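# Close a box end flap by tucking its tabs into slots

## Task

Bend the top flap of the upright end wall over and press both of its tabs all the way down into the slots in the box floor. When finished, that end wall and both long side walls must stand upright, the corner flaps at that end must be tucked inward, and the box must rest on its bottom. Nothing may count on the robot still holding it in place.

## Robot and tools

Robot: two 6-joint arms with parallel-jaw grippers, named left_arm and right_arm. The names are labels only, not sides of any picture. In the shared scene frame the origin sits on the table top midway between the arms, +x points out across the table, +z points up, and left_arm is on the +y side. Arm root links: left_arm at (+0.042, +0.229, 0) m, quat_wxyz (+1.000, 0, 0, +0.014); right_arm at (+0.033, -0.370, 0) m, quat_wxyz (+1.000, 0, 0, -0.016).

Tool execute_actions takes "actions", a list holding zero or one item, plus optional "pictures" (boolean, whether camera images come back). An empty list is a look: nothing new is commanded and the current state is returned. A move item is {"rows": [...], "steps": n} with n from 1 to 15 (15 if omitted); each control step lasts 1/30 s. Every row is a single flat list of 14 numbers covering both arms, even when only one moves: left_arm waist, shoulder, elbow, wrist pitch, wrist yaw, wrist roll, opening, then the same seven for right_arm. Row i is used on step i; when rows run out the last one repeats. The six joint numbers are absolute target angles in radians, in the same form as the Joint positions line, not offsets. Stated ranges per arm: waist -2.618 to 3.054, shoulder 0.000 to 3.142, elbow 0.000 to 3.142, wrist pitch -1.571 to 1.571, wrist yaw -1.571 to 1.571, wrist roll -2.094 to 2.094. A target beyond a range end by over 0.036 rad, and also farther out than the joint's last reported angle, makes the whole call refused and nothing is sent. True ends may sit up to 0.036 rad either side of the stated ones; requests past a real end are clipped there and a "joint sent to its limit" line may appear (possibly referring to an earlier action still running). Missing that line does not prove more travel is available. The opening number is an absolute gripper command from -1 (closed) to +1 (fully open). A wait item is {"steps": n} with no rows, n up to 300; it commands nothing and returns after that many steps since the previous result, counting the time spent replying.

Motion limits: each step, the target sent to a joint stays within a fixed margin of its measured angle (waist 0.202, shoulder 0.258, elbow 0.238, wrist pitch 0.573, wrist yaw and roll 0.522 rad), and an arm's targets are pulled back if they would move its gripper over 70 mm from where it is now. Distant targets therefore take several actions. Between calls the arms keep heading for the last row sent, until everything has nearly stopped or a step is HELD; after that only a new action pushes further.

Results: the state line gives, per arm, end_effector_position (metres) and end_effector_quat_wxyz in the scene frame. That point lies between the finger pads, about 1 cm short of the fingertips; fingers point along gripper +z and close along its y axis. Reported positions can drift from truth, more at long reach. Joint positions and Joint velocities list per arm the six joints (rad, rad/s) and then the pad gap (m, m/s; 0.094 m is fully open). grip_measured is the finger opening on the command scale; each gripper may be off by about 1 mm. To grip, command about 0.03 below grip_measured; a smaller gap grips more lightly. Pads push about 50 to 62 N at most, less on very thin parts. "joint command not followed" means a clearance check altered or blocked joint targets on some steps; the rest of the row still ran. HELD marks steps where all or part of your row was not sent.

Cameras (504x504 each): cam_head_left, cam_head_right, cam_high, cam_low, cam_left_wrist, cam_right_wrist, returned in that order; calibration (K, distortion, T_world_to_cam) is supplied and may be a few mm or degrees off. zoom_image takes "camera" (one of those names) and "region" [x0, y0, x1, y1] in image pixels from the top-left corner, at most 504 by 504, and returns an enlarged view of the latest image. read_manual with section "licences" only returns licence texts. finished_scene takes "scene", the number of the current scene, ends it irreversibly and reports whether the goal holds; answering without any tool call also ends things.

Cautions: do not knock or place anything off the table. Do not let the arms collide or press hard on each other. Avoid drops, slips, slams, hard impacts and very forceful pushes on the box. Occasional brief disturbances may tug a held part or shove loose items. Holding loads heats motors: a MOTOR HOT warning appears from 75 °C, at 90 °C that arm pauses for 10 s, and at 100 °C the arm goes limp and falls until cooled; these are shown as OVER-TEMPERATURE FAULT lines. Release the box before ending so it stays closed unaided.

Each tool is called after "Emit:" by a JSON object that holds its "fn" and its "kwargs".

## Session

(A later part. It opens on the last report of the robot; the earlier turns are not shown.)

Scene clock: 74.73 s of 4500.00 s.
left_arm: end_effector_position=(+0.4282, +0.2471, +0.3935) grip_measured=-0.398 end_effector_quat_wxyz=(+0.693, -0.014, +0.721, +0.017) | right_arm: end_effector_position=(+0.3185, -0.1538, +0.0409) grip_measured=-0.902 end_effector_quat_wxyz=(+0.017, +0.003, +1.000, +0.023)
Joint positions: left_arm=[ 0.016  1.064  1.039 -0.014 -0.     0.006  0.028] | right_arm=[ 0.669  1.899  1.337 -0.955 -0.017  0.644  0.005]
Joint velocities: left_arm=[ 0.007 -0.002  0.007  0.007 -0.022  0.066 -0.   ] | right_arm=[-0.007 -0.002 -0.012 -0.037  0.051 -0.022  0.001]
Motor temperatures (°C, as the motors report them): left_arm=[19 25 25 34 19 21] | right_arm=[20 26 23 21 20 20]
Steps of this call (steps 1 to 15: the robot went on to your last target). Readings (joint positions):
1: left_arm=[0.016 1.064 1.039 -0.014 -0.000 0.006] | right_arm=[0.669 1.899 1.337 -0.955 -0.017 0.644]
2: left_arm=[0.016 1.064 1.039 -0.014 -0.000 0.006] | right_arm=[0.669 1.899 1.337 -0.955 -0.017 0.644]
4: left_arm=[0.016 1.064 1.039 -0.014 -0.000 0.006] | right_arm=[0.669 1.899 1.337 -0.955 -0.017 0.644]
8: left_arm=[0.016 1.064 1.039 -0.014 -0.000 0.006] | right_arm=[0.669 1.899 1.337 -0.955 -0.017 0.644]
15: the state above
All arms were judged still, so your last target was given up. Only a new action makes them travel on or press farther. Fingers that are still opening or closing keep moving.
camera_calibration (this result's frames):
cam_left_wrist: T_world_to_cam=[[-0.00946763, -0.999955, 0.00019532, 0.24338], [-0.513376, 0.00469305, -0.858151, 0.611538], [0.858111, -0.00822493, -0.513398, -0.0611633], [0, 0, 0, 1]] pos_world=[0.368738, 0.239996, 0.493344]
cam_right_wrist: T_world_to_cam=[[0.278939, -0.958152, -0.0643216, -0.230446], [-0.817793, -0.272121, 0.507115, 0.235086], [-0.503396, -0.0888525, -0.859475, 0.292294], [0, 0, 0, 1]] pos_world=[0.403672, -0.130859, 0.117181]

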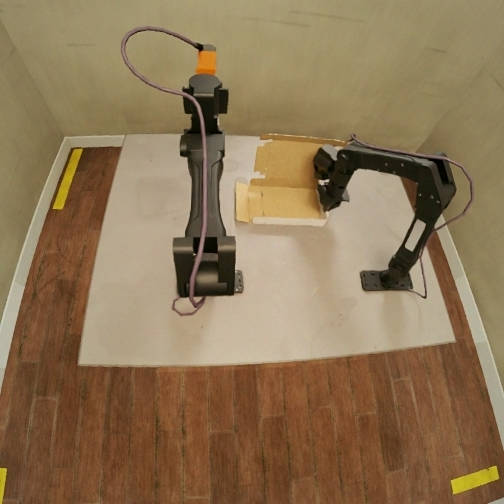

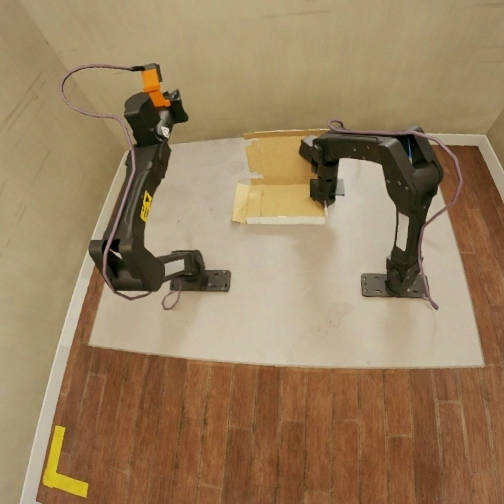

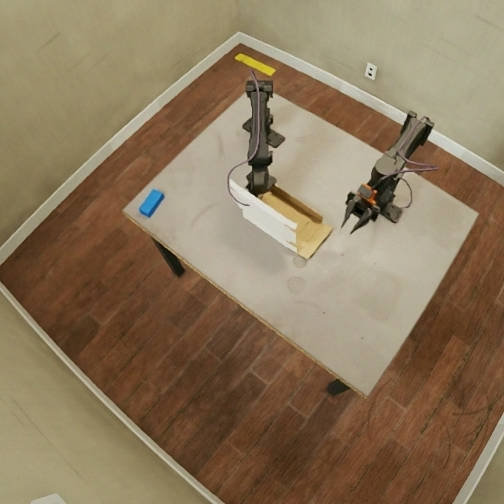

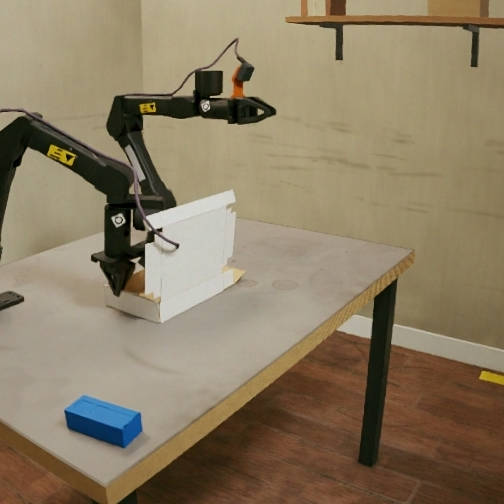

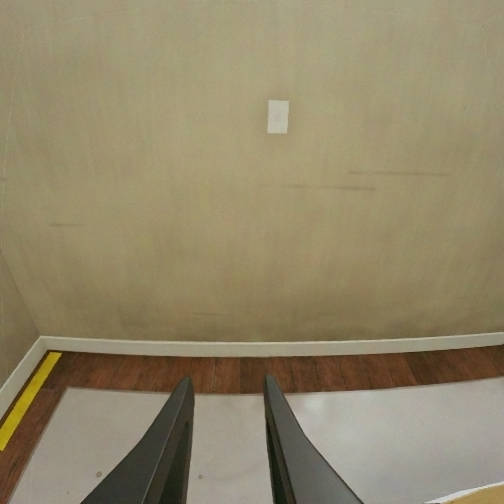

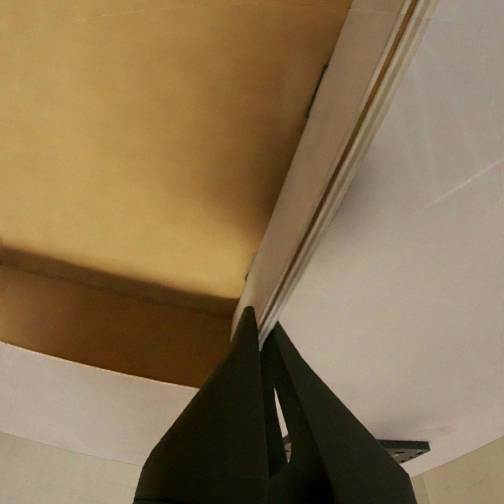

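Emit:
{"fn": "execute_actions", "kwargs": {"actions": [{"rows":[[0.016,1.064,1.039,-0.016,0,0,-0.4, 0.669,1.9,1.337,-0.955,0,0.65,-0.75],[0.016,1.064,1.039,-0.016,0,0,-0.4, 0.669,1.9,1.337,-0.955,0,0.65,-0.75],[0.016,1.064,1.039,-0.016,0,0,-0.4, 0.669,1.9,1.337,-0.955,0,0.65,-0.75],[0.016,1.064,1.039,-0.016,0,0,-0.4, 0.669,1.9,1.337,-0.955,0,0.65,-0.75],[0.016,1.064,1.039,-0.016,0,0,-0.4, 0.669,1.91,1.29,-0.92,0,0.65,-0.75]]}], "pictures": false}}

Emit:
{"fn": "execute_actions", "kwargs": {"actions": [{"rows":[[0.016,1.064,1.039,-0.016,0,0,-0.4, 0.669,1.91,1.29,-0.92,0,0.65,-1]]}], "pictures": false}}

Emit:
{"fn": "execute_actions", "kwargs": {"actions": [{"rows":[[0.016,1.064,1.039,-0.016,0,0,-0.4, 0.669,1.91,1.3,-0.92,0,0.65,-0.5]]}], "pictures": false}}

Emit:
{"fn": "execute_actions", "kwargs": {"actions": [{"rows":[[0.016,1.064,1.039,-0.016,0,0,-0.4, 0.669,1.88,1.41,-1.08,0,0.65,-0.5],[0.016,1.064,1.039,-0.016,0,0,-0.4, 0.669,1.88,1.41,-1.08,0,0.65,-0.5],[0.016,1.064,1.039,-0.016,0,0,-0.4, 0.669,1.88,1.41,-1.08,0,0.65,-0.5],[0.016,1.064,1.039,-0.016,0,0,-0.4, 0.669,1.88,1.41,-1.08,0,0.65,-0.5],[0.016,1.064,1.039,-0.016,0,0,-0.4, 0.669,1.88,1.41,-1.08,0,0.65,-0.5],[0.016,1.064,1.039,-0.016,0,0,-0.4, 0.669,1.88,1.41,-1.08,0,0.65,-0.5],[0.016,1.064,1.039,-0.016,0,0,-0.4, 0.669,1.88,1.41,-1.08,0,0.65,-0.5],[0.016,1.064,1.039,-0.016,0,0,-0.4, 0.669,1.88,1.41,-1.08,0,0.65,-0.5],[0.016,1.064,1.039,-0.016,0,0,-0.4, 0.669,1.6,1.45,-1.4,0,0.65,-0.5]]}], "pictures": false}}

Emit:
{"fn": "execute_actions", "kwargs": {"actions": [{"steps":15}], "pictures": false}}

Emit:
{"fn": "execute_actions", "kwargs": {"actions": [{"rows":[[0.016,1.064,1.039,-0.016,0,0,-0.4, 0,1.6,1.45,-1.4,0,0.65,-0.5]]}], "pictures": false}}

Emit:
{"fn": "execute_actions", "kwargs": {"actions": [{"steps":15}]}}

Emit:
{"fn": "zoom_image", "kwargs": {"camera": "cam_head_left", "region": [250, 160, 350, 240]}}

Emit:
{"fn": "zoom_image", "kwargs": {"camera": "cam_high", "region": [220, 160, 340, 260]}}

Scene clock: 96.70 s of 4500.00 s.
left_arm: end_effector_position=(+0.4282, +0.2471, +0.3935) grip_measured=-0.398 end_effector_quat_wxyz=(+0.693, -0.014, +0.721, +0.017) | right_arm: end_effector_position=(+0.3139, -0.1587, +0.0298) grip_measured=-0.752 end_effector_quat_wxyz=(+0.010, +0.004, +1.000, +0.014)
Joint positions: left_arm=[ 0.016  1.064  1.039 -0.014 -0.     0.006  0.028] | right_arm=[ 0.669  1.908  1.305 -0.934 -0.011  0.644  0.012]
Joint velocities: left_arm=[-0.012  0.002  0.007 -0.051 -0.037  0.051 -0.   ] | right_arm=[-0.002 -0.007 -0.007  0.081  0.051  0.037 -0.001]
Motor temperatures (°C, as the motors report them): left_arm=[19 25 25 35 19 21] | right_arm=[20 25 22 21 20 20]
Steps of this call (steps 1 to 90: nothing new was sent; then 18.47 s passed at rest; steps 91 to 105: all 15 steps of this action). Readings (joint positions):
91: left_arm=[0.016 1.064 1.039 -0.014 -0.000 0.006] | right_arm=[0.669 1.898 1.337 -0.954 -0.017 0.644]
92: left_arm=[0.016 1.064 1.039 -0.014 -0.000 0.006] | right_arm=[0.669 1.899 1.337 -0.954 -0.015 0.644]
94: left_arm=[0.016 1.064 1.039 -0.014 -0.000 0.006] | right_arm=[0.669 1.901 1.337 -0.955 -0.013 0.644]
98: left_arm=[0.016 1.064 1.039 -0.014 -0.000 0.006] | right_arm=[0.669 1.904 1.313 -0.939 -0.011 0.644]
105: the state above

Scene clock: 97.20 s of 4500.00 s.
left_arm: end_effector_position=(+0.4282, +0.2471, +0.3935) grip_measured=-0.398 end_effector_quat_wxyz=(+0.693, -0.014, +0.721, +0.017) | right_arm: end_effector_position=(+0.3146, -0.1555, +0.0299) grip_measured=-0.907 end_effector_quat_wxyz=(+0.010, +0.003, +1.000, +0.022)
Joint positions: left_arm=[ 0.016  1.064  1.039 -0.014 -0.     0.006  0.028] | right_arm=[ 0.669  1.908  1.305 -0.925 -0.023  0.644  0.004]
Joint velocities: left_arm=[ 0.012  0.002  0.002 -0.022 -0.051 -0.066 -0.001] | right_arm=[ 0.012 -0.002  0.012  0.007 -0.037 -0.022  0.   ]
Motor temperatures (°C, as the motors report them): left_arm=[19 25 25 35 19 21] | right_arm=[20 26 22 21 20 20]
Steps of this call (steps 1 to 15: all 15 steps of this action). Readings (joint positions):
1: left_arm=[0.016 1.064 1.039 -0.014 -0.000 0.006] | right_arm=[0.669 1.908 1.305 -0.933 -0.011 0.644]
2: left_arm=[0.016 1.064 1.039 -0.014 -0.000 0.006] | right_arm=[0.669 1.908 1.305 -0.932 -0.016 0.644]
4: left_arm=[0.016 1.064 1.039 -0.014 -0.000 0.006] | right_arm=[0.669 1.908 1.305 -0.926 -0.021 0.644]
8: left_arm=[0.016 1.064 1.039 -0.014 -0.000 0.006] | right_arm=[0.669 1.908 1.305 -0.925 -0.023 0.644]
15: the state above

Scene clock: 97.70 s of 4500.00 s.
left_arm: end_effector_position=(+0.4282, +0.2471, +0.3935) grip_measured=-0.398 end_effector_quat_wxyz=(+0.693, -0.014, +0.721, +0.017) | right_arm: end_effector_position=(+0.3159, -0.1572, +0.0299) grip_measured=-0.502 end_effector_quat_wxyz=(+0.014, +0.003, +1.000, +0.017)
Joint positions: left_arm=[ 0.016  1.064  1.039 -0.014 -0.     0.006  0.028] | right_arm=[ 0.669  1.908  1.305 -0.925 -0.011  0.644  0.023]
Joint velocities: left_arm=[ 0.027 -0.017  0.007  0.051 -0.022 -0.051  0.   ] | right_arm=[-0.012  0.022  0.007 -0.051 -0.022  0.007 -0.001]
Motor temperatures (°C, as the motors report them): left_arm=[19 25 25 35 19 21] | right_arm=[20 26 22 21 20 20]
Steps of this call (steps 1 to 15: all 15 steps of this action). Readings (joint positions):
1: left_arm=[0.016 1.064 1.039 -0.014 -0.000 0.006] | right_arm=[0.669 1.908 1.305 -0.925 -0.022 0.644]
2: left_arm=[0.016 1.064 1.039 -0.014 -0.000 0.006] | right_arm=[0.669 1.908 1.305 -0.925 -0.020 0.644]
4: left_arm=[0.016 1.064 1.039 -0.014 -0.000 0.006] | right_arm=[0.669 1.908 1.305 -0.925 -0.016 0.644]
8: left_arm=[0.016 1.064 1.039 -0.014 -0.000 0.006] | right_arm=[0.669 1.908 1.305 -0.925 -0.013 0.644]
15: the state above

Scene clock: 98.20 s of 4500.00 s.
left_arm: end_effector_position=(+0.4282, +0.2471, +0.3935) grip_measured=-0.398 end_effector_quat_wxyz=(+0.693, -0.014, +0.721, +0.017) | right_arm: end_effector_position=(+0.2793, -0.1844, +0.1237) grip_measured=-0.502 end_effector_quat_wxyz=(+0.010, +0.003, +1.000, +0.014)
Joint positions: left_arm=[ 0.016  1.064  1.039 -0.014 -0.     0.006  0.028] | right_arm=[ 0.669  1.677  1.401 -1.262 -0.01   0.644  0.023]
Joint velocities: left_arm=[ 0.012  0.012 -0.012  0.007  0.037  0.066  0.   ] | right_arm=[-0.027 -1.175  0.339 -0.93   0.066 -0.051  0.   ]
Motor temperatures (°C, as the motors report them): left_arm=[19 25 25 35 19 21] | right_arm=[20 26 22 21 20 20]
Steps of this call (steps 1 to 15: all 15 steps of this action). Readings (joint positions):
1: left_arm=[0.016 1.064 1.039 -0.014 -0.000 0.006] | right_arm=[0.669 1.908 1.315 -0.942 -0.011 0.644]
2: left_arm=[0.016 1.064 1.039 -0.014 -0.000 0.006] | right_arm=[0.669 1.910 1.332 -0.973 -0.011 0.644]
4: left_arm=[0.016 1.064 1.039 -0.014 -0.000 0.006] | right_arm=[0.669 1.907 1.363 -1.010 -0.010 0.644]
8: left_arm=[0.016 1.064 1.039 -0.014 -0.000 0.006] | right_arm=[0.669 1.902 1.381 -1.042 -0.010 0.644]
15: the state above

Scene clock: 98.70 s of 4500.00 s.
left_arm: end_effector_position=(+0.4282, +0.2471, +0.3935) grip_measured=-0.398 end_effector_quat_wxyz=(+0.693, -0.014, +0.721, +0.017) | right_arm: end_effector_position=(+0.2590, -0.1995, +0.1542) grip_measured=-0.502 end_effector_quat_wxyz=(+0.006, +0.003, +1.000, +0.010)
Joint positions: left_arm=[ 0.016  1.064  1.039 -0.014 -0.     0.006  0.028] | right_arm=[ 0.669  1.595  1.434 -1.389 -0.01   0.644  0.023]
Joint velocities: left_arm=[-0.002  0.012 -0.002 -0.007 -0.022  0.11  -0.   ] | right_arm=[ 0.007 -0.007 -0.007 -0.007 -0.125  0.022 -0.   ]
Motor temperatures (°C, as the motors report them): left_arm=[19 25 25 35 19 21] | right_arm=[20 26 23 21 20 20]
Steps of this call (steps 1 to 15: the robot went on to your last target). Readings (joint positions):
1: left_arm=[0.016 1.064 1.039 -0.014 -0.000 0.006] | right_arm=[0.669 1.641 1.413 -1.291 -0.010 0.644]
2: left_arm=[0.016 1.064 1.039 -0.014 -0.000 0.006] | right_arm=[0.669 1.614 1.423 -1.314 -0.010 0.644]
4: left_arm=[0.016 1.064 1.039 -0.014 -0.000 0.006] | right_arm=[0.669 1.587 1.434 -1.348 -0.010 0.644]
8: left_arm=[0.016 1.064 1.039 -0.014 -0.000 0.006] | right_arm=[0.669 1.593 1.434 -1.378 -0.010 0.644]
15: the state above

Scene clock: 99.20 s of 4500.00 s.
left_arm: end_effector_position=(+0.4282, +0.2471, +0.3935) grip_measured=-0.398 end_effector_quat_wxyz=(+0.693, -0.014, +0.721, +0.017) | right_arm: end_effector_position=(+0.3156, -0.3820, +0.1542) grip_measured=-0.502 end_effector_quat_wxyz=(+0.011, +0.338, +0.941, -0.000)
Joint positions: left_arm=[ 0.016  1.064  1.039 -0.014 -0.     0.006  0.028] | right_arm=[-0.011  1.595  1.434 -1.39   0.007  0.647  0.023]
Joint velocities: left_arm=[-0.007  0.012 -0.022 -0.007 -0.066  0.007 -0.001] | right_arm=[ 0.095 -0.012  0.002 -0.037 -0.051 -0.022  0.   ]
Motor temperatures (°C, as the motors report them): left_arm=[19 25 25 35 19 21] | right_arm=[20 26 23 21 20 20]
Steps of this call (steps 1 to 15: all 15 steps of this action). Readings (joint positions):
1: left_arm=[0.016 1.064 1.039 -0.014 -0.000 0.006] | right_arm=[0.648 1.595 1.434 -1.390 -0.020 0.644]
2: left_arm=[0.016 1.064 1.039 -0.014 -0.000 0.006] | right_arm=[0.599 1.595 1.434 -1.390 -0.028 0.644]
4: left_arm=[0.016 1.064 1.039 -0.014 -0.000 0.006] | right_arm=[0.458 1.595 1.434 -1.389 -0.024 0.644]
8: left_arm=[0.016 1.064 1.039 -0.014 -0.000 0.006] | right_arm=[0.165 1.595 1.434 -1.387 -0.014 0.644]
15: the state above

Scene clock: 99.70 s of 4500.00 s.
left_arm: end_effector_position=(+0.4282, +0.2471, +0.3935) grip_measured=-0.398 end_effector_quat_wxyz=(+0.693, -0.014, +0.721, +0.017) | right_arm: end_effector_position=(+0.3152, -0.3802, +0.1542) grip_measured=-0.502 end_effector_quat_wxyz=(+0.009, +0.335, +0.942, +0.001)
Joint positions: left_arm=[ 0.016  1.064  1.039 -0.014 -0.     0.006  0.028] | right_arm=[-0.006  1.595  1.434 -1.392  0.004  0.647  0.023]
Joint velocities: left_arm=[-0.007 -0.002  0.012  0.022 -0.007  0.066 -0.001] | right_arm=[-0.002  0.002 -0.012 -0.007 -0.022 -0.022  0.   ]
Motor temperatures (°C, as the motors report them): left_arm=[19 25 25 35 19 21] | right_arm=[20 26 23 21 20 20]
Steps of this call (steps 1 to 15: the robot went on to your last target). Readings (joint positions):
1: left_arm=[0.016 1.064 1.039 -0.014 -0.000 0.006] | right_arm=[-0.008 1.595 1.434 -1.390 0.006 0.647]
2: left_arm=[0.016 1.064 1.039 -0.014 -0.000 0.006] | right_arm=[-0.006 1.595 1.434 -1.391 0.005 0.647]
4: left_arm=[0.016 1.064 1.039 -0.014 -0.000 0.006] | right_arm=[-0.006 1.595 1.434 -1.391 0.004 0.647]
8: left_arm=[0.016 1.064 1.039 -0.014 -0.000 0.006] | right_arm=[-0.006 1.595 1.434 -1.391 0.004 0.647]
15: the state above
All arms were judged still, so your last target was given up. Only a new action makes them travel on or press farther. Fingers that are still opening or closing keep moving.
camera_calibration (this result's frames):
cam_left_wrist: T_world_to_cam=[[-0.00946763, -0.999955, 0.00019532, 0.24338], [-0.513376, 0.00469305, -0.858151, 0.611538], [0.858111, -0.00822493, -0.513398, -0.0611633], [0, 0, 0, 1]] pos_world=[0.368738, 0.239996, 0.493344]
cam_right_wrist: T_world_to_cam=[[-0.385078, -0.922336, -0.0317975, -0.221193], [-0.788519, 0.310915, 0.530631, 0.322151], [-0.479534, 0.229407, -0.847006, 0.479414], [0, 0, 0, 1]] pos_world=[0.398741, -0.414157, 0.22809]

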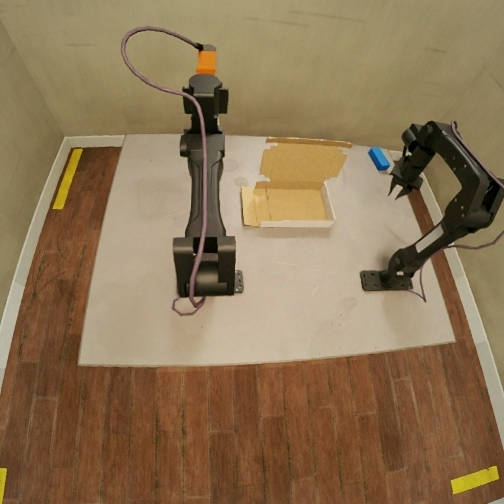

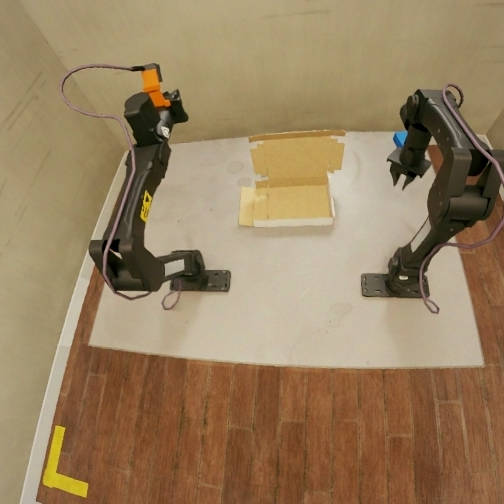

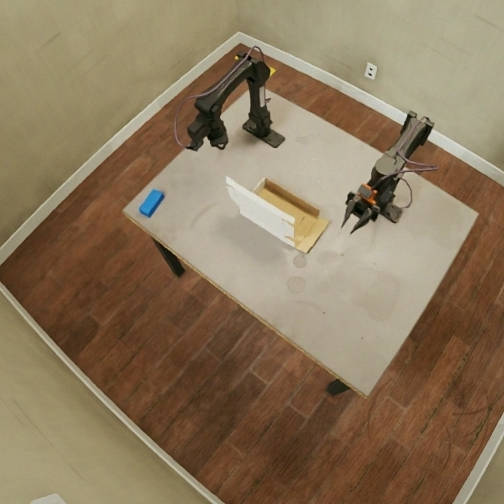

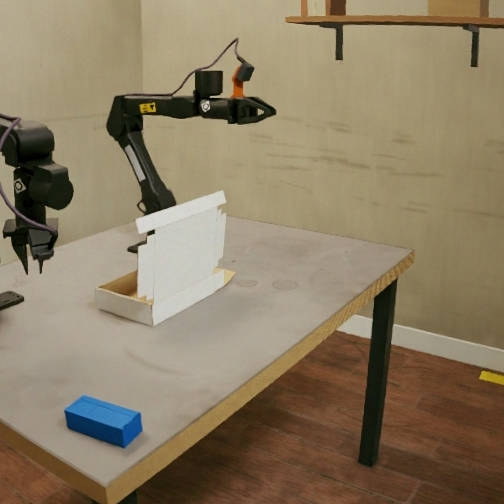

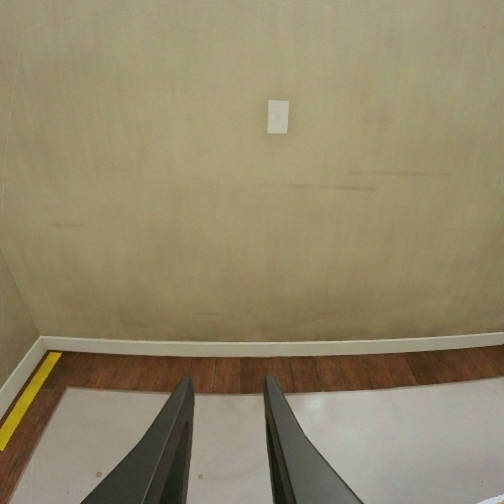

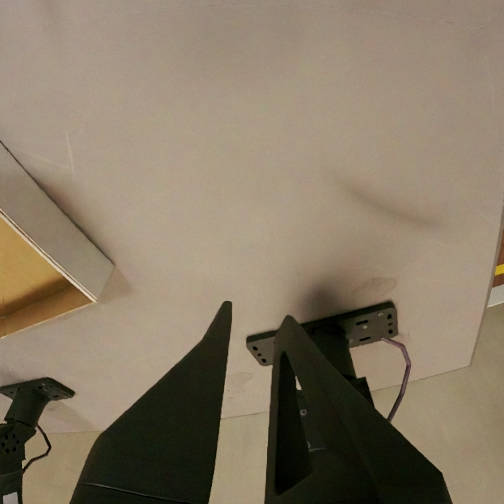

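Region (250, 160, 350, 240) of cam_head_left's 504x504 image, scaled by 5.040, with more detail than that image has; it fills the top 403 rows of this view, and the rest is white.

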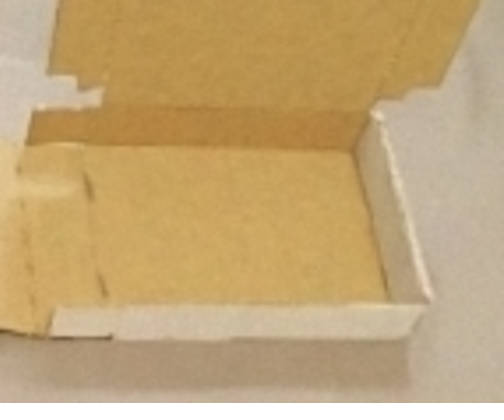

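Region (220, 160, 340, 260) of cam_high's 504x504 image, scaled by 4.200, with more detail than that image has.

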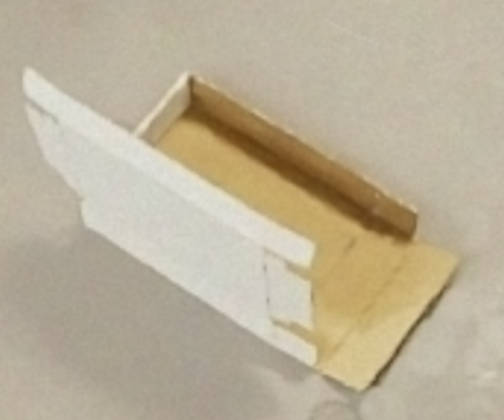

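Emit:
{"fn": "finished_scene", "kwargs": {"scene": 2}}

The scene is finished: the task was done.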